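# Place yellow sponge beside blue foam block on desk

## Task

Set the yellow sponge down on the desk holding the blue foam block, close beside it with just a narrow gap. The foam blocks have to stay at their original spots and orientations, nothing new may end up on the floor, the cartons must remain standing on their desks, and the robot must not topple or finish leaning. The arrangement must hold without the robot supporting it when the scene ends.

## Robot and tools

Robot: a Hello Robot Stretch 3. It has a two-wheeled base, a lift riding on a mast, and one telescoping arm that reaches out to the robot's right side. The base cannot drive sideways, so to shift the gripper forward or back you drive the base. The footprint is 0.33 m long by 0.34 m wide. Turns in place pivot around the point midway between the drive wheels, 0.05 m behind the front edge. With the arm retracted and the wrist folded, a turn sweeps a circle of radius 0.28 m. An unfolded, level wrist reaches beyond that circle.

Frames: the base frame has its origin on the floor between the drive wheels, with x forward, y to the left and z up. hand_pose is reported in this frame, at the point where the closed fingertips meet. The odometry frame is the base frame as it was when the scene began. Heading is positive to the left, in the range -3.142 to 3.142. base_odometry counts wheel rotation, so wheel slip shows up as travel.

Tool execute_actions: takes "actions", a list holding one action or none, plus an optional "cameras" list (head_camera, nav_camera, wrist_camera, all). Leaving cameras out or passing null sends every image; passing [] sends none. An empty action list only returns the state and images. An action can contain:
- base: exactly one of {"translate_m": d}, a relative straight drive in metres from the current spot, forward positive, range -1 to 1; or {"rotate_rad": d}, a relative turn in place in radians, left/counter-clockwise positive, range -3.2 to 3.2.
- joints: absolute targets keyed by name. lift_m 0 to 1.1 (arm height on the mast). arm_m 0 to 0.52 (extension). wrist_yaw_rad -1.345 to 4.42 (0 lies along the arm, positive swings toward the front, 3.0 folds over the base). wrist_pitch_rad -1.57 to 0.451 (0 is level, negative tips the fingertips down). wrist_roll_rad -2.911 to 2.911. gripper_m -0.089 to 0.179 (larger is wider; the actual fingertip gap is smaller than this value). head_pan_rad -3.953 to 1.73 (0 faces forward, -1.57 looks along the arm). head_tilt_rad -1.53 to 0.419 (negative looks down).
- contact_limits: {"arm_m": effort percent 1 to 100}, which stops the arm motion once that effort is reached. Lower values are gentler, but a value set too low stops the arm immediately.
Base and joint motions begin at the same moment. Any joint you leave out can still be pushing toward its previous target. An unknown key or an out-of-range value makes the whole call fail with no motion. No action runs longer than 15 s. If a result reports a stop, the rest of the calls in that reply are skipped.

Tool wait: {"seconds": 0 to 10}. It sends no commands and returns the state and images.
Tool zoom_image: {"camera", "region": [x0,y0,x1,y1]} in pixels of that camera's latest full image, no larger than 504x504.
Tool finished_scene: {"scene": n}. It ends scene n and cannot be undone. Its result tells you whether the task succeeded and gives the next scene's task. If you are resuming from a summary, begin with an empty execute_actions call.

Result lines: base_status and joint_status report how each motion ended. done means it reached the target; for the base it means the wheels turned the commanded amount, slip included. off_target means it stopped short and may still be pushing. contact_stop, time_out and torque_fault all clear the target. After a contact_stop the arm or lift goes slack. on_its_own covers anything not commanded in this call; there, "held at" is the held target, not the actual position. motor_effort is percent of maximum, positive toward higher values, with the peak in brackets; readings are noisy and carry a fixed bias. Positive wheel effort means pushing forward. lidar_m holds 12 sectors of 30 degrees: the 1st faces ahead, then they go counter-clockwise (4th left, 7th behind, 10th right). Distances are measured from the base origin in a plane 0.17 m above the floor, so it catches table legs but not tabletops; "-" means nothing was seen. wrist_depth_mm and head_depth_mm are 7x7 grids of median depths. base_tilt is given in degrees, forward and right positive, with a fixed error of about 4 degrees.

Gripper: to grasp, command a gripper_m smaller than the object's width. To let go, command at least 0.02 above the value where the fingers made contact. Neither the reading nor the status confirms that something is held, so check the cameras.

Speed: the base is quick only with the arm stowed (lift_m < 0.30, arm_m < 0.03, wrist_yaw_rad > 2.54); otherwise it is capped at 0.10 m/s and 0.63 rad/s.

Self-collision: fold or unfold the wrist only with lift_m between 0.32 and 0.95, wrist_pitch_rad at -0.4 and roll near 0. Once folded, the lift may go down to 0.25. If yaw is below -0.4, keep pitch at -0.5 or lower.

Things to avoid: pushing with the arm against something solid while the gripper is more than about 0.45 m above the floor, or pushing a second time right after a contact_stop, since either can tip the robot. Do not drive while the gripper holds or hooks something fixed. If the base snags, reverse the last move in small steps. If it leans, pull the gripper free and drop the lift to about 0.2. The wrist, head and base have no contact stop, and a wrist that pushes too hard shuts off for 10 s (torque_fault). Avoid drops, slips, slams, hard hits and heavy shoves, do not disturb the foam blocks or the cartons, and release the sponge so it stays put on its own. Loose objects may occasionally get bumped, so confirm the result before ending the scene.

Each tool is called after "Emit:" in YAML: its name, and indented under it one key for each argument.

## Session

Emit:
execute_actions:
  actions:
    - {"joints":{"head_pan_rad":0,"head_tilt_rad":-0.5,"lift_m":0.28}}
  cameras: ["nav_camera"]

Emit:
execute_actions:
  actions:
    - {"joints":{"head_pan_rad":1.4}}
  cameras: ["nav_camera"]

Emit:
execute_actions:
  actions:
    - {"joints":{"head_pan_rad":-1.5}}
  cameras: ["nav_camera"]

Emit:
execute_actions:
  actions:
    - {"joints":{"head_pan_rad":-3.2}}
  cameras: ["nav_camera"]

Scene clock: 1.50 s.
base_odometry: x=+0.000 y=+0.000 heading=+0.000 (m, m, rad; odometry frame)
turned_by_wheels: +0.000 (rad since the last result)
turned_by_imu: +0.000 (rad since the last result)
base_tilt: forward=+3.0 right=+0.2 (deg)
lidar_m: 2.59 2.44 2.40 1.66 1.34 1.79 2.06 1.52 1.68 2.10 1.96 1.75
head_depth_mm: 1741 1890 2124 2228 1835 1478 1226 / 2161 2319 2514 2272 1846 1469 1232 / 2411 2620 2862 2430 1835 1477 1235 / 2713 2978 3198 2454 1843 1476 1229 / 2721 2953 3223 2456 1837 1477 1231 / 2552 2744 3010 2461 1847 1479 1234 / 2375 2510 2708 2470 1857 1485 1237
base_status: not commanded
joint_positions: lift_m=+0.281 arm_m=+0.003 wrist_yaw_rad=+3.145 wrist_pitch_rad=-0.535 wrist_roll_rad=+0.014 gripper_m=+0.037 head_pan_rad=+0.001 head_tilt_rad=-0.493
joint_status: all done
motor_effort: left_wheel=+0(0) right_wheel=+0(0) lift_m=+9(21) arm_m=+1(2) wrist_yaw_rad=+1(0) wrist_pitch_rad=+6(6) wrist_roll_rad=+0(0) gripper_m=+0(0) head_pan_rad=+0(2) head_tilt_rad=-3(36) (%)
hand_pose: x=-0.0220 y=+0.0603 z=+0.2681 quat_wxyz=(+0.187, +0.686, +0.187, +0.678) (m; base frame)
wrist_depth_mm: - - - - - - - / 851 913 - - - - - / 693 716 - 752 781 802 829 / 572 584 582 609 635 641 654 / 479 511 - 548 530 532 541 / 432 - - - 457 456 467 / - - - - 394 401 407
pictures: nav_camera (sideways: a quarter turn counterclockwise sets it upright)
camera_calibration (this result's frames):
nav_camera: T_world_to_cam=[[0.498837, -0.00610596, 0.866674, -1.08489], [-0.0137212, -0.999905, 0.00085297, 0.0520823], [0.866587, -0.0123173, -0.498874, 0.602041], [0, 0, 0, 1]] pos_world=[0.0201767, 0.0528686, 1.24054]
Images, in order (width x height): nav_camera 672x504.

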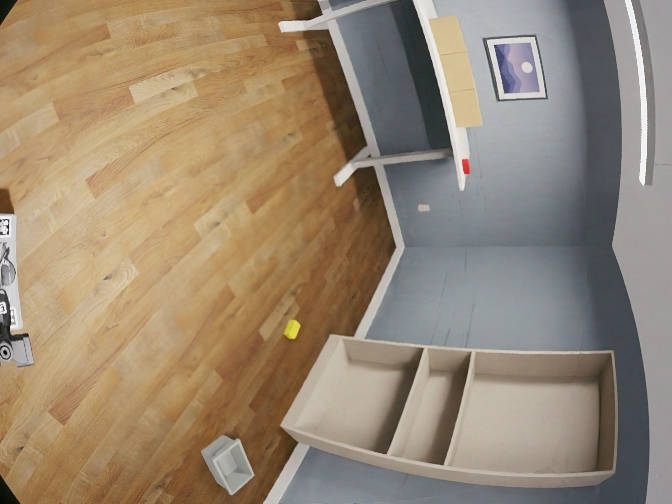

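Scene clock: 2.73 s.
base_odometry: x=+0.000 y=+0.000 heading=+0.000 (m, m, rad; odometry frame)
turned_by_wheels: +0.000 (rad since the last result)
turned_by_imu: +0.000 (rad since the last result)
base_tilt: forward=+2.9 right=+0.1 (deg)
lidar_m: 2.59 2.44 2.40 1.66 1.33 1.79 2.05 1.52 1.67 2.10 1.96 1.75
head_depth_mm: 2470 2709 2905 2446 1836 1471 1223 / 2619 2866 3094 2433 1839 1473 1229 / 2389 2630 2980 2463 1841 1471 1232 / 2132 2296 2600 2457 1846 1480 1229 / 1944 2036 2291 2221 1843 1477 1234 / 1781 1229 1727 2189 1849 1479 1234 / 1640 1148 1158 2046 1844 1482 1237
base_status: not commanded
joint_positions: lift_m=+0.281 arm_m=+0.003 wrist_yaw_rad=+3.145 wrist_pitch_rad=-0.535 wrist_roll_rad=+0.014 gripper_m=+0.037 head_pan_rad=+1.393 head_tilt_rad=-0.494
joint_status: all done
motor_effort: left_wheel=+0(0) right_wheel=+0(0) lift_m=+9(9) arm_m=+1(1) wrist_yaw_rad=+0(1) wrist_pitch_rad=+6(6) wrist_roll_rad=+0(0) gripper_m=+0(0) head_pan_rad=+4(52) head_tilt_rad=-3(4) (%)
hand_pose: x=-0.0220 y=+0.0603 z=+0.2681 quat_wxyz=(+0.187, +0.686, +0.187, +0.678) (m; base frame)
wrist_depth_mm: - - - - - - - / 854 906 - - - - - / 697 723 - 762 780 796 835 / 570 578 584 608 626 640 656 / 482 508 - 546 525 533 545 / 431 - - - 451 457 467 / - - - - 392 399 405
pictures: nav_camera (sideways: a quarter turn counterclockwise sets it upright)
camera_calibration (this result's frames):
nav_camera: T_world_to_cam=[[0.0948515, 0.489894, 0.866607, -1.08234], [0.981484, -0.191544, 0.000854959, 0.0460089], [0.166412, 0.850479, -0.498991, 0.606465], [0, 0, 0, 1]] pos_world=[-0.0434187, 0.0232572, 1.24054]
Images, in order (width x height): nav_camera 672x504.

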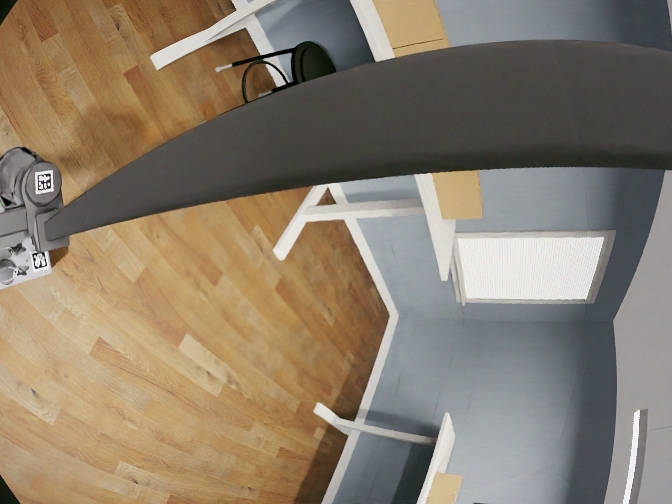

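Scene clock: 4.60 s.
base_odometry: x=+0.000 y=+0.000 heading=+0.000 (m, m, rad; odometry frame)
turned_by_wheels: +0.000 (rad since the last result)
turned_by_imu: +0.000 (rad since the last result)
base_tilt: forward=+3.0 right=+0.2 (deg)
lidar_m: 2.59 2.43 2.40 1.66 1.34 1.79 2.05 1.52 1.68 2.11 1.96 1.75
head_depth_mm: 2031 2165 2308 2360 1795 1465 1230 / 2185 2380 2596 2433 1840 1468 1230 / 2073 2285 2557 2443 1828 1476 1227 / 1938 2129 2360 2450 1835 1469 1229 / 1829 1967 2188 2339 1857 1476 1228 / 1719 1858 2028 2207 1850 1478 1231 / 1628 1741 1894 2090 1855 1487 1237
base_status: not commanded
joint_positions: lift_m=+0.281 arm_m=+0.003 wrist_yaw_rad=+3.145 wrist_pitch_rad=-0.535 wrist_roll_rad=+0.014 gripper_m=+0.037 head_pan_rad=-1.493 head_tilt_rad=-0.494
joint_status: all done
motor_effort: left_wheel=+0(0) right_wheel=-1(0) lift_m=+9(9) arm_m=+1(1) wrist_yaw_rad=+1(0) wrist_pitch_rad=+6(6) wrist_roll_rad=+0(0) gripper_m=+0(0) head_pan_rad=-4(52) head_tilt_rad=-4(4) (%)
hand_pose: x=-0.0220 y=+0.0603 z=+0.2681 quat_wxyz=(+0.187, +0.686, +0.187, +0.678) (m; base frame)
wrist_depth_mm: - - - - - - - / 837 920 - - - - - / 692 719 - 767 775 801 821 / 573 581 583 609 628 648 663 / 485 504 - 543 528 524 545 / 428 - - - 453 460 462 / - - - - 392 400 403
pictures: nav_camera (sideways: a quarter turn counterclockwise sets it upright)
camera_calibration (this result's frames):
nav_camera: T_world_to_cam=[[0.0323322, -0.498082, 0.866527, -1.08185], [-0.997995, -0.0632917, 0.000857313, 0.0580807], [0.054417, -0.864817, -0.49913, 0.607329], [0, 0, 0, 1]] pos_world=[0.0598939, -0.00994701, 1.24054]
Images, in order (width x height): nav_camera 672x504.

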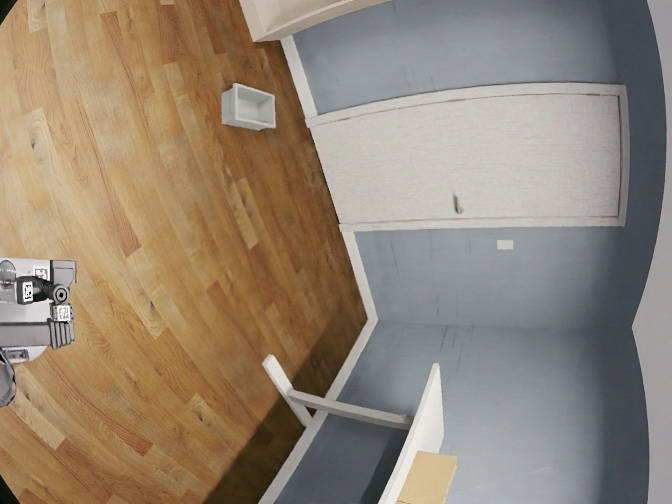

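Scene clock: 5.97 s.
base_odometry: x=+0.000 y=+0.000 heading=+0.000 (m, m, rad; odometry frame)
turned_by_wheels: +0.000 (rad since the last result)
turned_by_imu: +0.000 (rad since the last result)
base_tilt: forward=+2.9 right=+0.2 (deg)
lidar_m: 2.60 2.43 2.41 1.65 1.33 1.80 2.05 1.52 1.68 2.10 1.96 1.75
head_depth_mm: 1680 1803 1942 2109 1832 1473 1231 / 1838 1984 2151 2285 1824 1471 1225 / 2034 2187 2427 2466 1825 1476 1232 / 2080 2273 2521 2454 1843 1474 1233 / 1912 2111 2280 2386 1845 1474 1228 / 1784 1938 2091 2248 1855 1478 1230 / 1673 1790 1934 2080 1761 1485 1230
base_status: not commanded
joint_positions: lift_m=+0.281 arm_m=+0.003 wrist_yaw_rad=+3.145 wrist_pitch_rad=-0.535 wrist_roll_rad=+0.014 gripper_m=+0.037 head_pan_rad=-3.193 head_tilt_rad=-0.494
joint_status: all done
motor_effort: left_wheel=+0(0) right_wheel=+0(1) lift_m=+9(9) arm_m=+1(1) wrist_yaw_rad=+1(0) wrist_pitch_rad=+6(6) wrist_roll_rad=+0(0) gripper_m=+0(0) head_pan_rad=-4(52) head_tilt_rad=-3(3) (%)
hand_pose: x=-0.0220 y=+0.0603 z=+0.2681 quat_wxyz=(+0.187, +0.686, +0.187, +0.678) (m; base frame)
wrist_depth_mm: - - - - - - - / 834 922 - - - - - / 687 715 - 753 772 811 836 / 566 582 580 614 624 642 662 / 482 510 - 543 529 535 547 / 433 - - - 450 458 464 / - - - - 395 397 406
pictures: nav_camera (sideways: a quarter turn counterclockwise sets it upright)
camera_calibration (this result's frames):
nav_camera: T_world_to_cam=[[-0.498123, 0.0321145, 0.866511, -1.0786], [0.0658232, 0.997831, 0.000857775, 0.0515908], [-0.864604, 0.0574638, -0.499157, 0.61297], [0, 0, 0, 1]] pos_world=[-0.0106933, -0.052064, 1.24054]
Images, in order (width x height): nav_camera 672x504.

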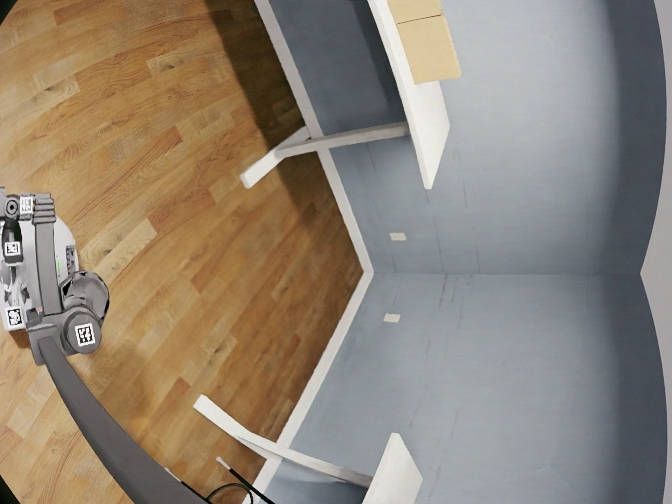

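Emit:
execute_actions:
  actions:
    - {"base":{"translate_m":1.0},"joints":{"head_pan_rad":-1.57,"head_tilt_rad":-1.1}}
  cameras: []

Emit:
execute_actions:
  actions:
    - {"base":{"translate_m":0.59}}
  cameras: []

Emit:
execute_actions:
  actions:
    - {"joints":{"lift_m":0.4,"wrist_pitch_rad":-0.4}}
  cameras: []

Emit:
execute_actions:
  actions:
    - {"joints":{"wrist_yaw_rad":0,"gripper_m":0.17}}
  cameras: []

Emit:
execute_actions:
  actions:
    - {"joints":{"wrist_pitch_rad":-1.5,"arm_m":0.2}}
  cameras: ["wrist_camera"]

Scene clock: 12.70 s.
base_odometry: x=+1.000 y=+0.000 heading=+0.000 (m, m, rad; odometry frame)
turned_by_wheels: +0.000 (rad since the last result)
turned_by_imu: +0.001 (rad since the last result)
base_tilt: forward=+3.0 right=+0.2 (deg)
lidar_m: 1.84 1.55 1.85 2.50 2.33 1.78 2.47 2.30 2.18 1.50 1.15 1.19
head_depth_mm: 1946 1716 1527 1396 1271 1169 1095 / 1914 1715 1539 1385 1268 1190 - / 1858 1712 1503 1389 1279 - - / 1745 1708 1510 1390 1284 - - / 1601 1694 1528 1387 1267 1166 1081 / 1499 1671 1521 1378 1265 1163 1081 / 1387 1498 1481 1379 1262 1163 1080
base_status: done
joint_positions: lift_m=+0.281 arm_m=+0.003 wrist_yaw_rad=+3.145 wrist_pitch_rad=-0.535 wrist_roll_rad=+0.014 gripper_m=+0.037 head_pan_rad=-1.577 head_tilt_rad=-1.086
joint_status: all done
motor_effort: left_wheel=+0(9) right_wheel=+0(5) lift_m=+9(9) arm_m=+0(1) wrist_yaw_rad=+0(1) wrist_pitch_rad=+6(5) wrist_roll_rad=+0(0) gripper_m=+0(0) head_pan_rad=+4(53) head_tilt_rad=-8(43) (%)
hand_pose: x=-0.0220 y=+0.0603 z=+0.2681 quat_wxyz=(+0.187, +0.686, +0.187, +0.678) (m; base frame)
wrist_depth_mm: - - - - - - - / 888 911 - - - - - / 692 717 - 754 760 805 834 / 565 581 578 610 624 641 662 / 483 506 - 543 527 534 550 / 431 - - - 450 458 466 / - - - - 393 402 407
pictures: none
No camera images: the call's "cameras" was empty. Leave "cameras" out to get every camera's image.

Scene clock: 16.23 s.
base_odometry: x=+1.590 y=+0.000 heading=+0.000 (m, m, rad; odometry frame)
turned_by_wheels: +0.000 (rad since the last result)
turned_by_imu: +0.001 (rad since the last result)
base_tilt: forward=+2.9 right=+0.1 (deg)
lidar_m: 1.40 1.06 1.55 1.71 2.24 2.29 3.05 2.77 1.68 1.09 0.75 1.10
head_depth_mm: 1799 1720 1517 1384 1274 1171 1096 / 1631 1710 1537 1384 1275 1182 - / 1133 1502 1532 1391 1272 - - / 1225 1502 1472 1386 1265 - - / 1177 1423 1442 1384 1264 1169 1081 / 846 1286 1402 1364 1266 1166 1080 / 815 1177 1362 1324 1261 1163 1079
base_status: done
joint_positions: lift_m=+0.281 arm_m=+0.003 wrist_yaw_rad=+3.145 wrist_pitch_rad=-0.535 wrist_roll_rad=+0.014 gripper_m=+0.037 head_pan_rad=-1.576 head_tilt_rad=-1.086
joint_status: not commanded
motor_effort: left_wheel=+0(9) right_wheel=+0(6) lift_m=+9(9) arm_m=+1(1) wrist_yaw_rad=+0(0) wrist_pitch_rad=+6(6) wrist_roll_rad=+0(0) gripper_m=+0(0) head_pan_rad=+4(4) head_tilt_rad=-7(7) (%)
hand_pose: x=-0.0220 y=+0.0603 z=+0.2681 quat_wxyz=(+0.187, +0.686, +0.187, +0.678) (m; base frame)
wrist_depth_mm: - - - - - - - / 874 918 - - - - - / 696 723 - 765 791 806 773 / 570 582 583 611 627 647 654 / 483 512 - 542 525 536 547 / 432 - - - 452 454 466 / - - - - 397 400 406
pictures: none
No camera images: the call's "cameras" was empty. Leave "cameras" out to get every camera's image.

Scene clock: 18.17 s.
base_odometry: x=+1.590 y=+0.000 heading=+0.000 (m, m, rad; odometry frame)
turned_by_wheels: +0.000 (rad since the last result)
turned_by_imu: +0.000 (rad since the last result)
base_tilt: forward=+3.0 right=+0.2 (deg)
lidar_m: 1.41 1.06 1.55 1.70 2.23 2.28 3.04 2.77 1.69 1.09 0.76 1.10
head_depth_mm: 1796 1724 1512 1390 1273 1168 - / 1627 1719 1539 1392 1270 1181 - / 1128 1502 1527 1388 1292 - - / 1225 1501 1476 1390 1283 - - / 1176 1416 1429 1386 1273 1168 1080 / 847 1290 1405 1362 1261 1168 1081 / 813 1179 1360 1324 1261 1165 1079
base_status: not commanded
joint_positions: lift_m=+0.399 arm_m=+0.003 wrist_yaw_rad=+3.145 wrist_pitch_rad=-0.419 wrist_roll_rad=+0.014 gripper_m=+0.037 head_pan_rad=-1.576 head_tilt_rad=-1.086
joint_status: all done
motor_effort: left_wheel=+0(0) right_wheel=+0(0) lift_m=+38(39) arm_m=+2(2) wrist_yaw_rad=+0(0) wrist_pitch_rad=+8(8) wrist_roll_rad=+0(0) gripper_m=+0(0) head_pan_rad=+4(4) head_tilt_rad=-7(8) (%)
hand_pose: x=-0.0221 y=+0.0765 z=+0.4117 quat_wxyz=(+0.147, +0.696, +0.148, +0.687) (m; base frame)
wrist_depth_mm: - - - - - - - / - - - - - - - / - - - - - - - / 851 889 - 930 957 - 918 / 699 729 720 746 784 776 811 / 601 605 - 618 647 653 671 / 512 528 540 552 545 558 567
pictures: none
No camera images: the call's "cameras" was empty. Leave "cameras" out to get every camera's image.

Scene clock: 20.77 s.
base_odometry: x=+1.590 y=+0.000 heading=+0.000 (m, m, rad; odometry frame)
turned_by_wheels: +0.000 (rad since the last result)
turned_by_imu: +0.000 (rad since the last result)
base_tilt: forward=+3.1 right=+0.3 (deg)
lidar_m: 1.41 1.05 1.55 1.71 2.24 2.29 3.05 2.77 1.68 1.09 0.75 1.09
head_depth_mm: 1799 1709 1506 1392 1273 1171 - / 1627 1715 1527 1398 1266 1187 - / 1133 1504 1520 1390 1283 - - / 1228 1506 1479 1390 1269 - - / 1179 1424 1438 1384 1262 1169 1079 / 845 1291 1405 1370 1266 1167 1082 / 813 1182 1364 1330 1261 1164 1078
base_status: not commanded
joint_positions: lift_m=+0.399 arm_m=+0.003 wrist_yaw_rad=+0.002 wrist_pitch_rad=-0.419 wrist_roll_rad=+0.014 gripper_m=+0.170 head_pan_rad=-1.576 head_tilt_rad=-1.086
joint_status: all done
motor_effort: left_wheel=+0(0) right_wheel=+0(0) lift_m=+38(38) arm_m=+2(2) wrist_yaw_rad=-1(1) wrist_pitch_rad=+8(7) wrist_roll_rad=+0(0) gripper_m=+0(85) head_pan_rad=+4(4) head_tilt_rad=-7(8) (%)
hand_pose: x=-0.0210 y=-0.3721 z=+0.4117 quat_wxyz=(+0.687, +0.147, -0.696, -0.148) (m; base frame)
wrist_depth_mm: 579 654 762 859 - - - / 626 702 821 912 - - - / 664 748 885 970 - - - / 666 722 742 848 960 938 933 / 572 641 715 754 760 821 802 / - 597 616 625 646 - 678 / 505 520 528 539 551 549 573
pictures: none
No camera images: the call's "cameras" was empty. Leave "cameras" out to get every camera's image.

Scene clock: 23.47 s.
base_odometry: x=+1.590 y=+0.000 heading=+0.000 (m, m, rad; odometry frame)
turned_by_wheels: +0.000 (rad since the last result)
turned_by_imu: +0.000 (rad since the last result)
base_tilt: forward=+2.9 right=+0.1 (deg)
lidar_m: 1.41 1.06 1.55 1.71 2.23 2.29 3.03 2.77 1.68 1.09 0.75 1.09
head_depth_mm: 1796 1723 1514 1388 1276 1172 - / 1634 1714 1538 1390 1269 1184 - / 1132 1499 1520 1431 1268 - - / 1232 1499 1473 1427 1253 - - / 1176 1418 1434 1385 1266 1167 1083 / 842 1290 1402 1364 1267 1165 1078 / 812 1179 1364 1325 1262 1159 1081
base_status: not commanded
joint_positions: lift_m=+0.399 arm_m=+0.200 wrist_yaw_rad=+0.001 wrist_pitch_rad=-1.496 wrist_roll_rad=+0.014 gripper_m=+0.170 head_pan_rad=-1.576 head_tilt_rad=-1.086
joint_status: all done
motor_effort: left_wheel=+0(0) right_wheel=+0(0) lift_m=+38(38) arm_m=+6(5) wrist_yaw_rad=+0(1) wrist_pitch_rad=-2(7) wrist_roll_rad=+0(0) gripper_m=-1(0) head_pan_rad=+3(4) head_tilt_rad=-7(8) (%)
hand_pose: x=-0.0216 y=-0.3398 z=+0.2806 quat_wxyz=(+0.515, +0.478, -0.521, -0.484) (m; base frame)
wrist_depth_mm: 408 412 417 419 424 427 432 / 415 419 423 385 433 432 439 / 423 425 429 434 436 439 443 / 431 428 439 439 444 446 451 / 432 442 440 446 448 455 462 / - 448 448 454 459 - 466 / 446 451 457 - - 474 472
pictures: wrist_camera
camera_calibration (this result's frames):
wrist_camera: T_world_to_cam=[[-0.99868, -0.0458812, 0.0230932, -0.0514043], [-0.0434783, 0.994474, 0.0955577, 0.340764], [-0.0273499, 0.0944275, -0.995156, 0.471435], [0, 0, 0, 1]] pos_world=[-0.0236269, -0.385756, 0.437776]
Images, in order (width x height): wrist_camera 644x364.

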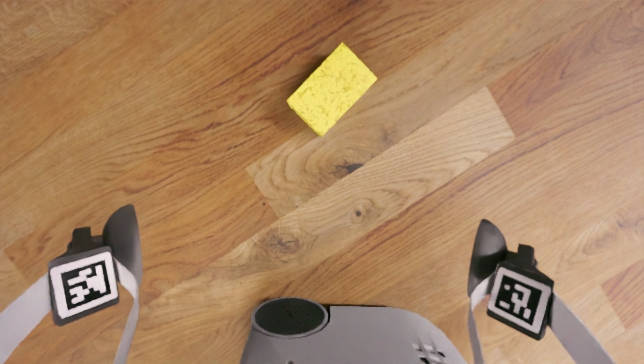

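Emit:
execute_actions:
  actions:
    - {"base":{"translate_m":-0.02},"joints":{"arm_m":0.33,"lift_m":0.2,"wrist_yaw_rad":-0.8}}
  cameras: ["wrist_camera"]

Scene clock: 27.03 s.
base_odometry: x=+1.570 y=+0.000 heading=+0.000 (m, m, rad; odometry frame)
turned_by_wheels: +0.000 (rad since the last result)
turned_by_imu: +0.000 (rad since the last result)
base_tilt: forward=+3.0 right=+0.2 (deg)
lidar_m: 1.42 1.07 1.57 1.70 2.22 2.27 3.03 3.18 1.70 1.09 0.76 1.11
head_depth_mm: 1820 1715 1511 1394 1274 1171 1092 / 1627 1713 1540 1392 1276 1179 - / 1140 1656 1541 1388 1265 - - / 1207 1484 1487 1427 1268 - - / 1186 1442 1454 1383 1266 1168 1079 / 847 1310 1403 1365 1271 1167 1083 / 825 1194 1366 1342 1263 1166 1077
base_status: done
joint_positions: lift_m=+0.201 arm_m=+0.330 wrist_yaw_rad=-0.798 wrist_pitch_rad=-1.497 wrist_roll_rad=+0.014 gripper_m=+0.170 head_pan_rad=-1.576 head_tilt_rad=-1.086
joint_status: all done
motor_effort: left_wheel=+0(4) right_wheel=+0(4) lift_m=+9(35) arm_m=+6(6) wrist_yaw_rad=-1(3) wrist_pitch_rad=-1(2) wrist_roll_rad=+0(0) gripper_m=+1(0) head_pan_rad=+4(4) head_tilt_rad=-7(8) (%)
hand_pose: x=-0.0179 y=-0.4709 z=+0.0821 quat_wxyz=(+0.286, +0.238, -0.666, -0.647) (m; base frame)
wrist_depth_mm: 225 228 230 233 235 236 239 / 229 231 233 236 237 240 243 / 233 235 238 239 243 245 247 / 238 238 242 199 246 248 250 / 241 243 246 202 250 252 255 / - 247 249 206 254 - 260 / 249 251 254 257 258 262 263
pictures: wrist_camera
camera_calibration (this result's frames):
wrist_camera: T_world_to_cam=[[-0.729677, 0.683404, 0.023049, 0.299108], [0.682016, 0.724939, 0.0965285, 0.376283], [0.0492588, 0.0861543, -0.995063, 0.283866], [0, 0, 0, 1]] pos_world=[-0.0523618, -0.50165, 0.239249]
Images, in order (width x height): wrist_camera 644x364.

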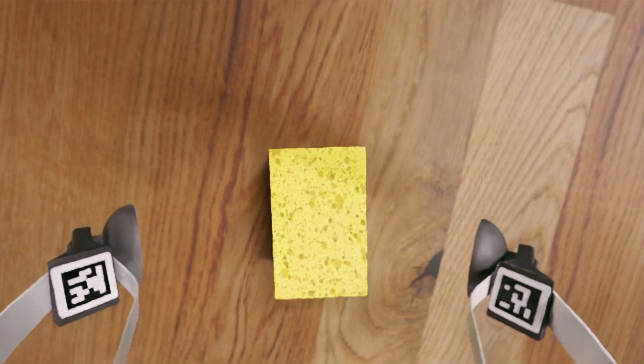

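Emit:
execute_actions:
  actions:
    - {"joints":{"lift_m":0.135}}
  cameras: []

Emit:
execute_actions:
  actions:
    - {"joints":{"gripper_m":0.03}}
  cameras: []

Emit:
execute_actions:
  actions:
    - {"joints":{"lift_m":0.4,"arm_m":0,"wrist_yaw_rad":0}}
  cameras: []

Emit:
execute_actions:
  actions:
    - {"joints":{"wrist_pitch_rad":-0.4}}
  cameras: []

Emit:
execute_actions:
  actions:
    - {"joints":{"wrist_yaw_rad":3.0}}
  cameras: []

Emit:
execute_actions:
  actions:
    - {"joints":{"lift_m":0.29}}
  cameras: []

Emit:
execute_actions:
  actions:
    - {"base":{"translate_m":0.8},"joints":{"head_pan_rad":1.3,"head_tilt_rad":-0.3}}

Scene clock: 31.43 s.
base_odometry: x=+1.570 y=+0.000 heading=+0.000 (m, m, rad; odometry frame)
turned_by_wheels: +0.000 (rad since the last result)
turned_by_imu: +0.000 (rad since the last result)
base_tilt: forward=+2.9 right=+0.2 (deg)
lidar_m: 1.42 1.07 1.57 1.71 2.22 2.26 3.02 3.18 1.70 1.09 0.76 1.11
head_depth_mm: 1819 1714 1515 1389 1269 1172 1084 / 1625 1709 1530 1392 1266 1185 - / 1145 1659 1532 1394 1270 - - / 1214 1491 1491 1433 1267 - - / 1189 1438 1443 1386 1267 1163 1081 / 848 1304 1409 1363 1267 1163 1079 / 826 1196 1368 1337 1264 1164 1078
base_status: not commanded
joint_positions: lift_m=+0.136 arm_m=+0.330 wrist_yaw_rad=-0.798 wrist_pitch_rad=-1.497 wrist_roll_rad=+0.014 gripper_m=+0.170 head_pan_rad=-1.576 head_tilt_rad=-1.086
joint_status: all done
motor_effort: left_wheel=+0(0) right_wheel=+0(1) lift_m=+9(7) arm_m=+6(6) wrist_yaw_rad=-1(2) wrist_pitch_rad=-2(1) wrist_roll_rad=+0(0) gripper_m=+0(0) head_pan_rad=+4(4) head_tilt_rad=-8(8) (%)
hand_pose: x=-0.0179 y=-0.4709 z=+0.0171 quat_wxyz=(+0.286, +0.238, -0.666, -0.647) (m; base frame)
wrist_depth_mm: 166 168 169 171 173 174 175 / 170 171 172 173 174 176 178 / 171 173 174 175 178 179 181 / 175 176 176 134 180 182 185 / 177 178 180 137 183 185 187 / - 182 182 139 186 - 191 / 184 185 187 142 190 193 195
pictures: none
No camera images: the call's "cameras" was empty. Leave "cameras" out to get every camera's image.

Scene clock: 33.33 s.
base_odometry: x=+1.570 y=+0.000 heading=+0.000 (m, m, rad; odometry frame)
turned_by_wheels: +0.000 (rad since the last result)
turned_by_imu: +0.000 (rad since the last result)
base_tilt: forward=+2.9 right=+0.2 (deg)
lidar_m: 1.42 1.07 1.57 1.71 2.23 2.27 3.03 3.18 1.69 1.09 0.77 1.11
head_depth_mm: 1817 1717 1512 1394 1270 1169 1083 / 1633 1715 1534 1392 1272 1185 - / 1143 1657 1533 1398 1269 - - / 1209 1488 1486 1425 1273 - - / 1189 1443 1455 1384 1267 1166 1083 / 844 1302 1413 1366 1261 1165 1076 / 827 1195 1366 1343 1258 1169 1077
base_status: not commanded
joint_positions: lift_m=+0.136 arm_m=+0.330 wrist_yaw_rad=-0.798 wrist_pitch_rad=-1.497 wrist_roll_rad=+0.014 gripper_m=+0.031 head_pan_rad=-1.576 head_tilt_rad=-1.086
joint_status: all done
motor_effort: left_wheel=+0(0) right_wheel=+0(0) lift_m=+9(9) arm_m=+5(6) wrist_yaw_rad=-2(2) wrist_pitch_rad=-2(1) wrist_roll_rad=+0(0) gripper_m=-15(91) head_pan_rad=+4(3) head_tilt_rad=-8(8) (%)
hand_pose: x=-0.0179 y=-0.4709 z=+0.0171 quat_wxyz=(+0.286, +0.238, -0.666, -0.647) (m; base frame)
wrist_depth_mm: 166 168 169 171 172 174 175 / 169 170 172 173 175 177 179 / 172 173 174 176 178 179 181 / 174 176 176 132 181 183 184 / 177 179 133 134 183 185 187 / 180 182 135 136 186 189 190 / 183 185 185 138 190 192 194
pictures: none
No camera images: the call's "cameras" was empty. Leave "cameras" out to get every camera's image.

Scene clock: 36.97 s.
base_odometry: x=+1.570 y=+0.000 heading=+0.000 (m, m, rad; odometry frame)
turned_by_wheels: +0.000 (rad since the last result)
turned_by_imu: +0.000 (rad since the last result)
base_tilt: forward=+2.9 right=+0.2 (deg)
lidar_m: 1.42 1.07 1.57 1.70 2.22 2.27 3.03 3.18 1.70 1.09 0.77 1.11
head_depth_mm: 1811 1717 1513 1393 1271 1174 - / 1631 1705 1531 1394 1272 1184 - / 1148 1656 1531 1393 1293 - - / 1210 1484 1485 1387 1288 - - / 1188 1435 1446 1383 1267 1166 1079 / 847 1301 1413 1366 1265 1168 1082 / 827 1193 1361 1340 1262 1168 1077
base_status: not commanded
joint_positions: lift_m=+0.399 arm_m=+0.003 wrist_yaw_rad=+0.000 wrist_pitch_rad=-1.497 wrist_roll_rad=+0.014 gripper_m=+0.031 head_pan_rad=-1.576 head_tilt_rad=-1.086
joint_status: all done
joint sent to its limit — the command would take arm_m past its lower limit, so that joint was sent only as far as its limit.
motor_effort: left_wheel=+0(0) right_wheel=+0(0) lift_m=+38(41) arm_m=-4(6) wrist_yaw_rad=+1(2) wrist_pitch_rad=-1(1) wrist_roll_rad=+0(0) gripper_m=-15(14) head_pan_rad=+4(4) head_tilt_rad=-7(7) (%)
hand_pose: x=-0.0216 y=-0.1430 z=+0.2806 quat_wxyz=(+0.514, +0.478, -0.521, -0.485) (m; base frame)
wrist_depth_mm: 408 413 417 422 422 428 436 / 411 419 421 427 428 434 434 / 424 426 430 432 437 445 446 / 427 435 433 132 441 447 452 / 434 442 133 134 - 453 458 / 441 445 135 136 - - 465 / 447 456 457 138 - 471 478
pictures: none
No camera images: the call's "cameras" was empty. Leave "cameras" out to get every camera's image.

Scene clock: 38.37 s.
base_odometry: x=+1.570 y=+0.000 heading=+0.000 (m, m, rad; odometry frame)
turned_by_wheels: +0.000 (rad since the last result)
turned_by_imu: +0.000 (rad since the last result)
base_tilt: forward=+2.9 right=+0.2 (deg)
lidar_m: 1.42 1.07 1.57 1.71 2.22 2.27 3.01 3.17 1.70 1.09 0.76 1.11
head_depth_mm: 1817 1714 1512 1396 1272 1176 - / 1628 1716 1537 1391 1273 1186 - / 1144 1653 1535 1393 1291 - - / 1210 1488 1487 1381 1251 - - / 1189 1435 1449 1392 1268 1165 1082 / 844 1306 1406 1367 1263 1162 1084 / 829 1191 1371 1338 1261 1160 1080
base_status: not commanded
joint_positions: lift_m=+0.399 arm_m=+0.003 wrist_yaw_rad=+0.000 wrist_pitch_rad=-0.421 wrist_roll_rad=+0.014 gripper_m=+0.031 head_pan_rad=-1.576 head_tilt_rad=-1.086
joint_status: all done
motor_effort: left_wheel=+0(0) right_wheel=+0(0) lift_m=+38(38) arm_m=-4(4) wrist_yaw_rad=+0(1) wrist_pitch_rad=+9(8) wrist_roll_rad=+0(0) gripper_m=-14(15) head_pan_rad=+4(4) head_tilt_rad=-8(7) (%)
hand_pose: x=-0.0216 y=-0.3721 z=+0.4111 quat_wxyz=(+0.687, +0.147, -0.696, -0.149) (m; base frame)
wrist_depth_mm: 592 668 779 855 - - - / 626 724 837 922 - - - / 662 765 894 948 - - - / 669 724 694 131 945 921 926 / 565 629 133 134 767 794 809 / 577 603 135 136 644 649 668 / 514 530 506 138 550 564 569
pictures: none
No camera images: the call's "cameras" was empty. Leave "cameras" out to get every camera's image.

Scene clock: 40.87 s.
base_odometry: x=+1.570 y=+0.000 heading=+0.000 (m, m, rad; odometry frame)
turned_by_wheels: +0.000 (rad since the last result)
turned_by_imu: +0.000 (rad since the last result)
base_tilt: forward=+3.0 right=+0.2 (deg)
lidar_m: 1.42 1.07 1.57 1.71 2.22 2.27 3.04 3.17 1.70 1.09 0.76 1.11
head_depth_mm: 1821 1711 1519 1392 1270 1173 - / 1629 1721 1532 1392 1269 1185 - / 1143 1656 1538 1397 1295 - - / 1212 1486 1484 1390 1282 - 680 / 1188 1442 1455 1387 1265 1165 1083 / 846 1300 1400 1367 1262 1167 1080 / 828 1191 1362 1343 1259 1162 1081
base_status: not commanded
joint_positions: lift_m=+0.399 arm_m=+0.003 wrist_yaw_rad=+2.998 wrist_pitch_rad=-0.421 wrist_roll_rad=+0.014 gripper_m=+0.031 head_pan_rad=-1.576 head_tilt_rad=-1.086
joint_status: all done
motor_effort: left_wheel=+0(0) right_wheel=+0(0) lift_m=+38(38) arm_m=-4(4) wrist_yaw_rad=+3(2) wrist_pitch_rad=+9(9) wrist_roll_rad=+0(0) gripper_m=-14(15) head_pan_rad=+4(4) head_tilt_rad=-7(7) (%)
hand_pose: x=+0.0109 y=+0.0736 z=+0.4113 quat_wxyz=(+0.198, +0.705, +0.096, +0.674) (m; base frame)
wrist_depth_mm: - - - - - - - / - - - - - - - / - - - - - - - / 854 877 131 132 944 943 - / 704 712 133 134 764 789 804 / 592 602 135 136 646 655 662 / 511 520 137 138 540 558 569
pictures: none
No camera images: the call's "cameras" was empty. Leave "cameras" out to get every camera's image.

Scene clock: 42.70 s.
base_odometry: x=+1.570 y=+0.000 heading=+0.000 (m, m, rad; odometry frame)
turned_by_wheels: +0.000 (rad since the last result)
turned_by_imu: +0.000 (rad since the last result)
base_tilt: forward=+3.0 right=+0.2 (deg)
lidar_m: 1.42 1.07 1.57 1.71 2.22 2.27 3.04 3.18 1.70 1.09 0.76 1.11
head_depth_mm: 1811 1714 1515 1388 1273 1172 1101 / 1628 1717 1529 1390 1273 1183 - / 1142 1654 1529 1385 1286 - - / 1210 1486 1484 1381 1285 - 781 / 1191 1437 1448 1385 1261 1170 1084 / 847 1306 1410 1368 1268 1161 1081 / 826 1196 1364 1348 1263 1161 1079
base_status: not commanded
joint_positions: lift_m=+0.291 arm_m=+0.003 wrist_yaw_rad=+2.998 wrist_pitch_rad=-0.420 wrist_roll_rad=+0.014 gripper_m=+0.031 head_pan_rad=-1.576 head_tilt_rad=-1.086
joint_status: all done
motor_effort: left_wheel=+0(0) right_wheel=+0(0) lift_m=+9(31) arm_m=-3(3) wrist_yaw_rad=+2(2) wrist_pitch_rad=+8(9) wrist_roll_rad=+0(0) gripper_m=-15(15) head_pan_rad=+4(4) head_tilt_rad=-7(8) (%)
hand_pose: x=+0.0109 y=+0.0737 z=+0.3030 quat_wxyz=(+0.198, +0.705, +0.096, +0.675) (m; base frame)
wrist_depth_mm: - - - - - - - / - - - - - - - / 875 - 948 - - - - / 699 710 131 132 755 765 816 / 568 568 133 134 619 628 644 / 477 494 135 136 512 523 532 / - - 138 138 434 449 456
pictures: none
No camera images: the call's "cameras" was empty. Leave "cameras" out to get every camera's image.

Scene clock: 47.17 s.
base_odometry: x=+2.370 y=+0.000 heading=+0.000 (m, m, rad; odometry frame)
turned_by_wheels: +0.000 (rad since the last result)
turned_by_imu: +0.001 (rad since the last result)
base_tilt: forward=+3.0 right=+0.2 (deg)
lidar_m: 0.83 0.89 0.91 0.68 2.65 2.81 3.81 3.43 0.70 0.67 0.63 0.64
head_depth_mm: 752 793 841 894 952 1018 1098 / 802 848 903 960 1032 1111 1206 / 861 914 973 1000 1119 1221 1305 / 926 988 1060 1005 1207 1357 1390 / 994 1062 1165 1012 729 1489 1314 / 1060 1152 1283 1016 658 793 907 / 1166 1273 1432 1019 660 1584 1397
base_status: done
joint_positions: lift_m=+0.291 arm_m=+0.003 wrist_yaw_rad=+2.999 wrist_pitch_rad=-0.420 wrist_roll_rad=+0.014 gripper_m=+0.031 head_pan_rad=+1.293 head_tilt_rad=-0.310
joint_status: all done
motor_effort: left_wheel=+0(10) right_wheel=+0(5) lift_m=+9(9) arm_m=-3(4) wrist_yaw_rad=+2(3) wrist_pitch_rad=+8(8) wrist_roll_rad=+0(0) gripper_m=-14(14) head_pan_rad=+4(53) head_tilt_rad=+6(48) (%)
hand_pose: x=+0.0107 y=+0.0737 z=+0.3030 quat_wxyz=(+0.197, +0.705, +0.096, +0.675) (m; base frame)
wrist_depth_mm: - - - - 908 750 648 / - - - - 977 794 666 / 882 - 949 825 973 828 700 / 686 699 131 131 762 784 722 / 559 567 132 133 616 631 637 / 474 496 135 136 516 522 527 / - - 138 138 438 450 452
pictures: head_camera (sideways: a quarter turn clockwise sets it upright), nav_camera (sideways: a quarter turn counterclockwise sets it upright), wrist_camera
camera_calibration (this result's frames):
head_camera: T_world_to_cam=[[-0.119789, -0.319548, -0.939968, 1.24877], [-0.954396, 0.297846, 0.0203727, -0.015568], [0.273456, 0.899543, -0.340654, 0.404011], [0, 0, 0, 1]] pos_world=[0.0242511, 0.0402532, 1.31175]
nav_camera: T_world_to_cam=[[0.0974104, 0.317468, 0.943252, -1.18235], [0.957534, -0.288314, -0.00184824, 0.0496744], [0.271366, 0.903376, -0.332071, 0.388614], [0, 0, 0, 1]] pos_world=[-0.0378478, 0.0386172, 1.2444]
wrist_camera: T_world_to_cam=[[0.988748, -0.140549, 0.0512285, -0.0234897], [-0.036179, -0.556953, -0.829755, 0.323491], [0.145153, 0.818565, -0.555771, 0.267161], [0, 0, 0, 1]] pos_world=[-0.00385026, -0.0418208, 0.418103]
Images, in order (width x height): head_camera 896x504, nav_camera 672x504, wrist_camera 644x364.

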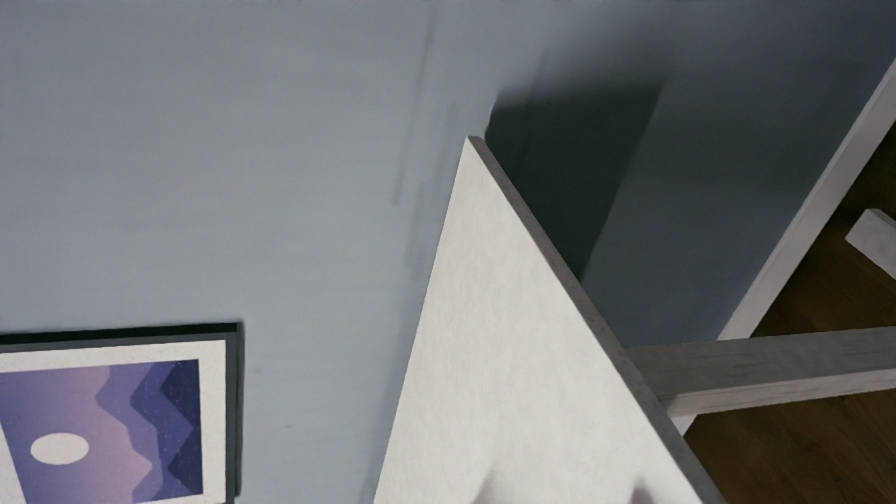

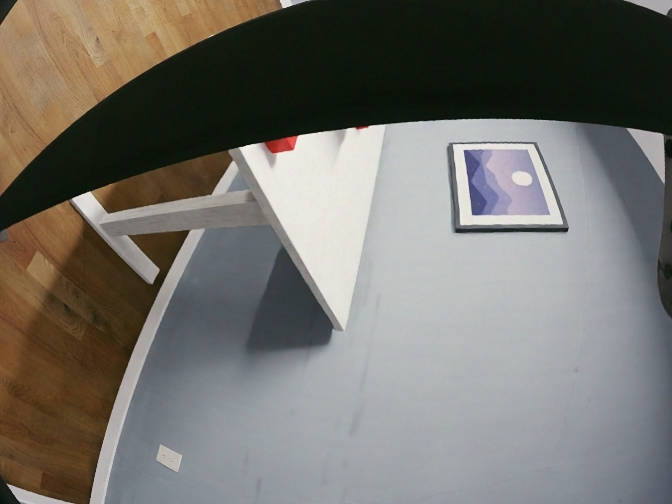

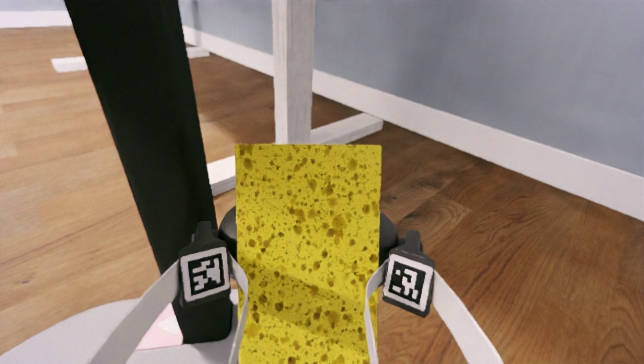

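Emit:
execute_actions:
  actions:
    - {"base":{"translate_m":-1.0}}
  cameras: []

Emit:
execute_actions:
  actions:
    - {"base":{"translate_m":-1.0}}
  cameras: []

Emit:
execute_actions:
  actions:
    - {"base":{"translate_m":-1.0}}
  cameras: []

Emit:
execute_actions:
  actions:
    - {"base":{"translate_m":-0.9},"joints":{"head_pan_rad":1.0}}
  cameras: ["nav_camera"]

Emit:
execute_actions:
  actions:
    - {"joints":{"head_pan_rad":-1.2}}
  cameras: ["nav_camera"]

Scene clock: 53.90 s.
base_odometry: x=+1.370 y=+0.000 heading=+0.000 (m, m, rad; odometry frame)
turned_by_wheels: +0.000 (rad since the last result)
turned_by_imu: -0.002 (rad since the last result)
base_tilt: forward=+3.0 right=+0.3 (deg)
lidar_m: 1.57 1.23 1.73 1.73 2.10 2.09 2.84 2.59 1.85 1.07 0.97 0.90
head_depth_mm: 1447 1526 1070 1034 1840 1732 1380 / 1552 1633 1128 1121 1991 1735 1385 / 1666 1777 1225 1239 2137 1749 1391 / 1794 1913 1322 2176 2287 1751 1395 / 1937 2080 2099 1848 2133 1750 1390 / 2111 2276 2424 2722 2372 1752 1394 / 2304 2518 2671 2889 2373 1760 1398
base_status: done
joint_positions: lift_m=+0.291 arm_m=+0.003 wrist_yaw_rad=+2.999 wrist_pitch_rad=-0.420 wrist_roll_rad=+0.014 gripper_m=+0.031 head_pan_rad=+1.293 head_tilt_rad=-0.310
joint_status: not commanded
motor_effort: left_wheel=+0(9) right_wheel=+0(5) lift_m=+9(9) arm_m=-4(4) wrist_yaw_rad=+1(1) wrist_pitch_rad=+8(8) wrist_roll_rad=+0(0) gripper_m=-14(14) head_pan_rad=+4(5) head_tilt_rad=+5(6) (%)
hand_pose: x=+0.0107 y=+0.0737 z=+0.3030 quat_wxyz=(+0.197, +0.705, +0.096, +0.675) (m; base frame)
wrist_depth_mm: - - - - - - - / - - - - - - - / 901 - 956 - - - - / 694 689 131 132 767 806 797 / 563 567 133 134 622 630 645 / 470 494 135 136 513 518 532 / - - 137 138 436 450 456
pictures: none
No camera images: the call's "cameras" was empty. Leave "cameras" out to get every camera's image.

Scene clock: 58.93 s.
base_odometry: x=+0.370 y=+0.000 heading=+0.000 (m, m, rad; odometry frame)
turned_by_wheels: +0.000 (rad since the last result)
turned_by_imu: -0.002 (rad since the last result)
base_tilt: forward=+3.1 right=+0.2 (deg)
lidar_m: 2.31 2.12 2.15 1.68 1.98 1.61 1.89 1.87 1.87 1.87 1.48 1.76
head_depth_mm: 2155 2284 2309 2521 2218 1738 1386 / 2307 2455 2582 2759 2348 1738 1385 / 2455 2633 2801 2940 2346 1734 1384 / 2614 2797 2994 3148 2352 1739 1389 / 2434 2559 2709 2925 2346 1751 1391 / 2190 2284 2421 2550 2353 1762 1397 / 1978 2074 2180 2239 2265 1712 1403
base_status: done
joint_positions: lift_m=+0.291 arm_m=+0.003 wrist_yaw_rad=+2.999 wrist_pitch_rad=-0.420 wrist_roll_rad=+0.014 gripper_m=+0.031 head_pan_rad=+1.293 head_tilt_rad=-0.310
joint_status: not commanded
motor_effort: left_wheel=+0(9) right_wheel=+0(6) lift_m=+9(9) arm_m=-4(3) wrist_yaw_rad=+2(2) wrist_pitch_rad=+8(9) wrist_roll_rad=+0(0) gripper_m=-14(14) head_pan_rad=+5(4) head_tilt_rad=+5(5) (%)
hand_pose: x=+0.0107 y=+0.0737 z=+0.3030 quat_wxyz=(+0.197, +0.705, +0.096, +0.675) (m; base frame)
wrist_depth_mm: - - - - - - - / - - - - - - - / 879 - 941 - - - - / 688 695 131 131 761 801 817 / 557 573 133 134 615 627 644 / 473 496 135 136 517 525 535 / - - 138 138 438 453 455
pictures: none
No camera images: the call's "cameras" was empty. Leave "cameras" out to get every camera's image.

Scene clock: 63.97 s.
base_odometry: x=-0.630 y=+0.000 heading=+0.000 (m, m, rad; odometry frame)
turned_by_wheels: +0.000 (rad since the last result)
turned_by_imu: -0.002 (rad since the last result)
base_tilt: forward=+3.0 right=+0.2 (deg)
lidar_m: 2.71 2.87 1.80 1.02 1.00 1.42 1.50 0.95 1.43 1.50 2.32 2.28
head_depth_mm: 2858 3031 3158 3280 2316 1736 1381 / 2665 2877 3002 3283 2330 1734 1389 / 2245 2415 1444 1916 2128 1743 1389 / 1965 2090 1265 1260 2357 1734 1388 / 1735 1840 1112 1035 2089 1635 1399 / 1561 1630 1630 929 1299 1695 1392 / 1414 1477 1491 843 1245 1647 1363
base_status: done
joint_positions: lift_m=+0.291 arm_m=+0.003 wrist_yaw_rad=+2.999 wrist_pitch_rad=-0.420 wrist_roll_rad=+0.014 gripper_m=+0.031 head_pan_rad=+1.293 head_tilt_rad=-0.310
joint_status: not commanded
motor_effort: left_wheel=+0(10) right_wheel=-1(6) lift_m=+9(9) arm_m=-4(4) wrist_yaw_rad=+1(2) wrist_pitch_rad=+8(8) wrist_roll_rad=+0(0) gripper_m=-15(14) head_pan_rad=+4(4) head_tilt_rad=+6(5) (%)
hand_pose: x=+0.0107 y=+0.0737 z=+0.3030 quat_wxyz=(+0.197, +0.705, +0.096, +0.675) (m; base frame)
wrist_depth_mm: - - - - - - - / - - - - - - - / 883 - 945 - - - - / 701 701 131 132 764 794 812 / 561 572 132 134 619 628 649 / 474 495 135 136 513 523 533 / - - 138 138 436 447 455
pictures: none
No camera images: the call's "cameras" was empty. Leave "cameras" out to get every camera's image.

Scene clock: 68.67 s.
base_odometry: x=-1.530 y=+0.000 heading=+0.000 (m, m, rad; odometry frame)
turned_by_wheels: +0.000 (rad since the last result)
turned_by_imu: -0.001 (rad since the last result)
base_tilt: forward=+2.9 right=+0.2 (deg)
lidar_m: 3.57 1.45 1.11 0.95 0.89 0.90 0.72 0.68 0.69 0.49 1.69 2.89
head_depth_mm: 3266 3450 3637 3542 2341 1744 1388 / 3387 3593 1610 1177 2337 1703 1384 / 2889 3110 1160 1154 1891 1734 1353 / 2144 2262 2133 1189 1596 1626 1389 / 1698 1770 1769 1198 1883 1630 1404 / 1401 1451 1497 1331 1646 1638 1393 / 1200 1239 1277 1285 1368 1418 1363
base_status: done
joint_positions: lift_m=+0.291 arm_m=+0.003 wrist_yaw_rad=+2.999 wrist_pitch_rad=-0.420 wrist_roll_rad=+0.014 gripper_m=+0.031 head_pan_rad=+1.007 head_tilt_rad=-0.309
joint_status: all done
motor_effort: left_wheel=+0(9) right_wheel=-1(5) lift_m=+9(9) arm_m=-3(4) wrist_yaw_rad=+2(1) wrist_pitch_rad=+8(8) wrist_roll_rad=+0(0) gripper_m=-14(14) head_pan_rad=-3(30) head_tilt_rad=+6(5) (%)
hand_pose: x=+0.0107 y=+0.0737 z=+0.3030 quat_wxyz=(+0.197, +0.705, +0.096, +0.675) (m; base frame)
wrist_depth_mm: 635 - 896 - - - - / 678 - - - - - - / 722 - 961 - - - - / 676 700 131 132 760 788 823 / 564 571 133 134 622 629 649 / 480 492 135 136 517 522 532 / - - 137 138 436 446 455
pictures: nav_camera (sideways: a quarter turn counterclockwise sets it upright)
camera_calibration (this result's frames):
nav_camera: T_world_to_cam=[[0.182903, 0.2769, 0.943331, -1.18298], [0.837291, -0.546754, -0.00185168, 0.0504124], [0.515257, 0.790181, -0.331849, 0.386837], [0, 0, 0, 1]] pos_world=[-0.02516, 0.049459, 1.2444]
Images, in order (width x height): nav_camera 672x504.

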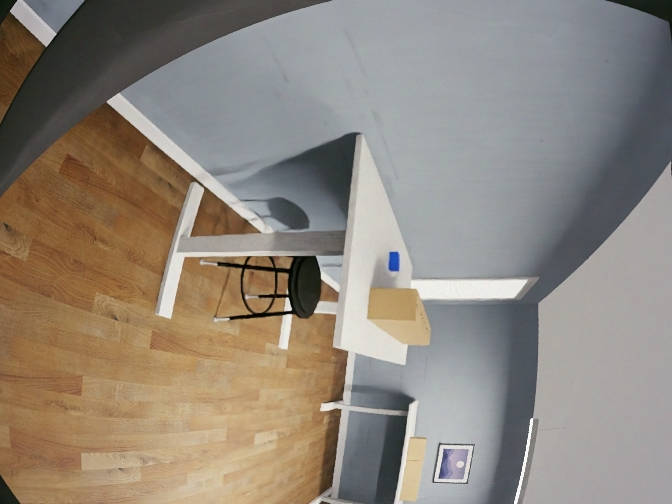

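Scene clock: 70.23 s.
base_odometry: x=-1.530 y=+0.000 heading=+0.000 (m, m, rad; odometry frame)
turned_by_wheels: +0.000 (rad since the last result)
turned_by_imu: +0.000 (rad since the last result)
base_tilt: forward=+3.0 right=+0.2 (deg)
lidar_m: 3.57 1.45 1.10 0.94 0.89 0.90 0.73 0.68 0.69 0.49 1.69 2.89
head_depth_mm: 1034 1067 1106 995 649 482 1241 / 1252 1295 1353 1000 652 483 611 / 1566 1656 1649 1005 653 484 632 / 2134 2292 2269 1009 654 485 422 / 2427 2593 2683 702 657 486 410 / 2365 2514 2585 825 659 487 387 / 2307 2463 2559 1111 661 488 388
base_status: not commanded
joint_positions: lift_m=+0.291 arm_m=+0.003 wrist_yaw_rad=+2.999 wrist_pitch_rad=-0.420 wrist_roll_rad=+0.014 gripper_m=+0.031 head_pan_rad=-1.193 head_tilt_rad=-0.309
joint_status: all done
motor_effort: left_wheel=+0(0) right_wheel=+0(0) lift_m=+9(9) arm_m=-4(4) wrist_yaw_rad=+2(2) wrist_pitch_rad=+8(8) wrist_roll_rad=+0(0) gripper_m=-14(15) head_pan_rad=-4(52) head_tilt_rad=+5(6) (%)
hand_pose: x=+0.0107 y=+0.0737 z=+0.3030 quat_wxyz=(+0.197, +0.705, +0.096, +0.675) (m; base frame)
wrist_depth_mm: 643 - 894 - - - - / 678 - - - - - - / 722 - 954 - - - - / 684 697 131 132 770 786 817 / 558 571 133 133 616 630 642 / 473 497 135 136 517 523 533 / - - 137 138 438 449 454
pictures: nav_camera (sideways: a quarter turn counterclockwise sets it upright)
camera_calibration (this result's frames):
nav_camera: T_world_to_cam=[[0.116333, -0.310796, 0.943331, -1.18257], [-0.934682, -0.355479, -0.00185168, 0.0612214], [0.33591, -0.881499, -0.331849, 0.387931], [0, 0, 0, 1]] pos_world=[0.0644852, -0.0038145, 1.2444]
Images, in order (width x height): nav_camera 672x504.

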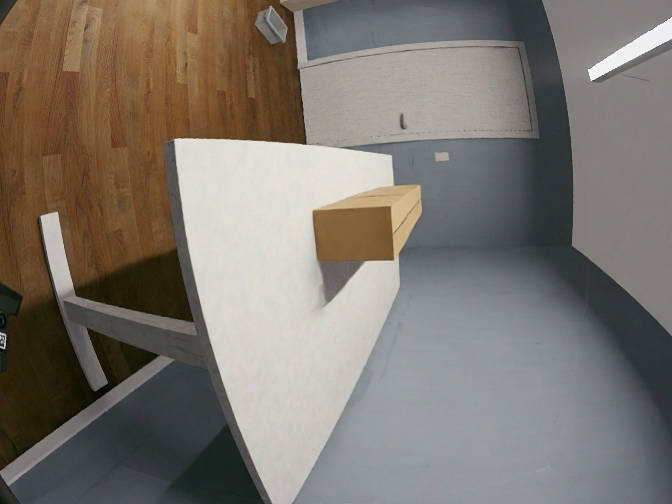

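Emit:
execute_actions:
  actions:
    - {"base":{"rotate_rad":0.97}}
  cameras: []

Emit:
execute_actions:
  actions:
    - {"base":{"translate_m":0.55}}
  cameras: []

Emit:
execute_actions:
  actions:
    - {"base":{"rotate_rad":1.57},"joints":{"head_pan_rad":-1.57,"head_tilt_rad":-0.5}}
  cameras: ["nav_camera","head_camera"]

Scene clock: 74.07 s.
base_odometry: x=-1.530 y=+0.000 heading=+0.970 (m, m, rad; odometry frame)
turned_by_wheels: +0.970 (rad since the last result)
turned_by_imu: +0.961 (rad since the last result)
base_tilt: forward=+3.0 right=+0.2 (deg)
lidar_m: 1.11 0.98 0.89 0.89 0.75 0.68 0.68 0.49 0.53 2.84 3.42 3.61
head_depth_mm: 2507 2635 2778 2889 2317 1741 420 / 2674 2835 3019 3115 2321 1738 1388 / 2783 2974 3131 3283 2342 1741 1389 / 3074 3255 3478 3424 2353 1748 1397 / 3362 3682 - 3583 2371 1751 1396 / 3702 - - 3676 2357 1752 1398 / 3876 - - 3656 2354 1755 1395
base_status: done
joint_positions: lift_m=+0.291 arm_m=+0.003 wrist_yaw_rad=+2.999 wrist_pitch_rad=-0.420 wrist_roll_rad=+0.014 gripper_m=+0.031 head_pan_rad=-1.193 head_tilt_rad=-0.309
joint_status: not commanded
motor_effort: left_wheel=-1(9) right_wheel=+1(9) lift_m=+9(9) arm_m=-3(3) wrist_yaw_rad=+2(2) wrist_pitch_rad=+9(9) wrist_roll_rad=+0(0) gripper_m=-14(15) head_pan_rad=-4(4) head_tilt_rad=+5(6) (%)
hand_pose: x=+0.0107 y=+0.0737 z=+0.3030 quat_wxyz=(+0.197, +0.705, +0.096, +0.675) (m; base frame)
wrist_depth_mm: 625 - 876 836 786 747 723 / 651 - 959 903 863 798 763 / 664 - 946 948 925 869 830 / 649 686 131 132 766 798 807 / 561 578 133 134 619 634 646 / 476 497 135 136 514 524 539 / - - 138 138 436 447 452
pictures: none
No camera images: the call's "cameras" was empty. Leave "cameras" out to get every camera's image.

Scene clock: 77.57 s.
base_odometry: x=-1.219 y=+0.454 heading=+0.970 (m, m, rad; odometry frame)
turned_by_wheels: +0.000 (rad since the last result)
turned_by_imu: +0.001 (rad since the last result)
base_tilt: forward=+3.0 right=+0.2 (deg)
lidar_m: 0.56 0.77 0.70 0.70 0.86 1.19 1.19 0.96 2.01 3.00 3.39 0.92
head_depth_mm: 2594 2740 2897 3072 2313 1735 1379 / 2842 2973 3084 3164 2333 1744 1387 / 2967 3086 3308 3374 2336 1746 1394 / 3328 3522 3755 3620 2342 1754 1396 / 3609 - - 3588 2367 1753 1398 / 3686 - - 3628 2360 1758 1397 / 3406 3571 3689 3436 2364 1762 1394
base_status: done
joint_positions: lift_m=+0.291 arm_m=+0.003 wrist_yaw_rad=+2.999 wrist_pitch_rad=-0.420 wrist_roll_rad=+0.014 gripper_m=+0.031 head_pan_rad=-1.193 head_tilt_rad=-0.309
joint_status: not commanded
motor_effort: left_wheel=-1(7) right_wheel=+1(7) lift_m=+9(9) arm_m=-3(4) wrist_yaw_rad=+2(2) wrist_pitch_rad=+9(8) wrist_roll_rad=+0(0) gripper_m=-15(14) head_pan_rad=-4(4) head_tilt_rad=+5(5) (%)
hand_pose: x=+0.0107 y=+0.0737 z=+0.3030 quat_wxyz=(+0.197, +0.705, +0.096, +0.675) (m; base frame)
wrist_depth_mm: 795 - 692 668 630 598 584 / 872 - 768 724 682 658 621 / 876 - 833 778 740 696 660 / 688 688 131 131 760 734 711 / 566 571 133 134 619 624 618 / 472 497 135 136 522 521 532 / - - 138 138 437 444 454
pictures: none
No camera images: the call's "cameras" was empty. Leave "cameras" out to get every camera's image.

Scene clock: 79.77 s.
base_odometry: x=-1.219 y=+0.454 heading=+2.540 (m, m, rad; odometry frame)
turned_by_wheels: +1.570 (rad since the last result)
turned_by_imu: +1.553 (rad since the last result)
base_tilt: forward=+3.0 right=+0.2 (deg)
lidar_m: 0.70 0.85 1.19 1.20 1.00 2.01 3.02 3.39 0.92 0.56 0.78 0.70
head_depth_mm: 2824 2916 1002 668 501 1435 1226 / 2908 1000 621 650 501 1433 1231 / 2580 2610 641 671 520 1431 1227 / 1834 1788 1014 670 541 1436 1234 / 1422 1488 1016 674 564 821 989 / 1162 1225 1018 676 565 1426 1236 / 978 1028 996 675 1132 1263 1204
base_status: done
joint_positions: lift_m=+0.291 arm_m=+0.003 wrist_yaw_rad=+2.999 wrist_pitch_rad=-0.420 wrist_roll_rad=+0.014 gripper_m=+0.031 head_pan_rad=-1.563 head_tilt_rad=-0.494
joint_status: all done
motor_effort: left_wheel=-1(9) right_wheel=+1(9) lift_m=+9(9) arm_m=-3(3) wrist_yaw_rad=+1(2) wrist_pitch_rad=+8(8) wrist_roll_rad=+0(0) gripper_m=-14(14) head_pan_rad=-4(34) head_tilt_rad=-3(22) (%)
hand_pose: x=+0.0107 y=+0.0737 z=+0.3030 quat_wxyz=(+0.197, +0.705, +0.096, +0.675) (m; base frame)
wrist_depth_mm: - - - - - - 946 / - - - - - - 958 / 890 - 956 - - - 908 / 681 693 131 132 761 790 805 / 564 566 133 133 613 627 642 / 475 489 135 136 515 522 527 / - - 138 138 434 448 452
pictures: head_camera (sideways: a quarter turn clockwise sets it upright), nav_camera (sideways: a quarter turn counterclockwise sets it upright)
camera_calibration (this result's frames):
head_camera: T_world_to_cam=[[0.0236851, 0.506916, -0.86167, 1.14574], [0.999673, -0.020343, 0.0155108, -0.0211538], [-0.0096663, -0.861755, -0.507232, 0.622502], [0, 0, 0, 1]] pos_world=[0.0000271436, -0.0447805, 1.30333]
nav_camera: T_world_to_cam=[[-0.00279265, -0.499358, 0.866391, -1.08146], [-0.999975, 0.00708673, 0.000861313, 0.0580876], [-0.00656998, -0.866367, -0.499365, 0.608008], [0, 0, 0, 1]] pos_world=[0.0590606, -0.0136908, 1.24054]
Images, in order (width x height): head_camera 896x504, nav_camera 672x504.

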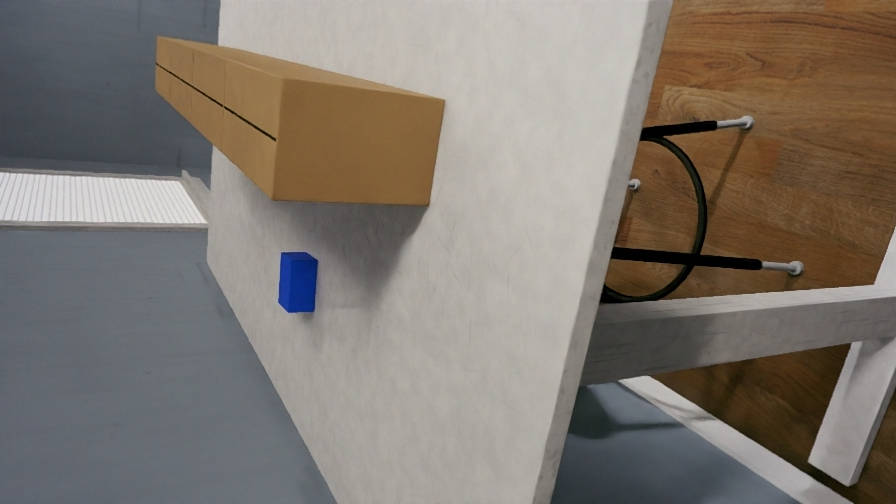

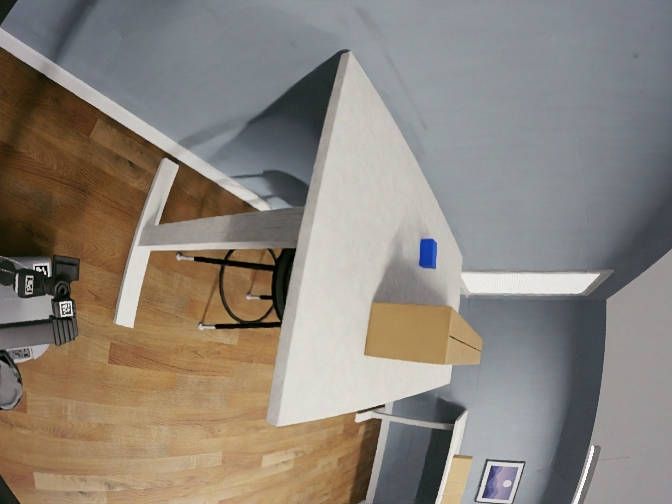

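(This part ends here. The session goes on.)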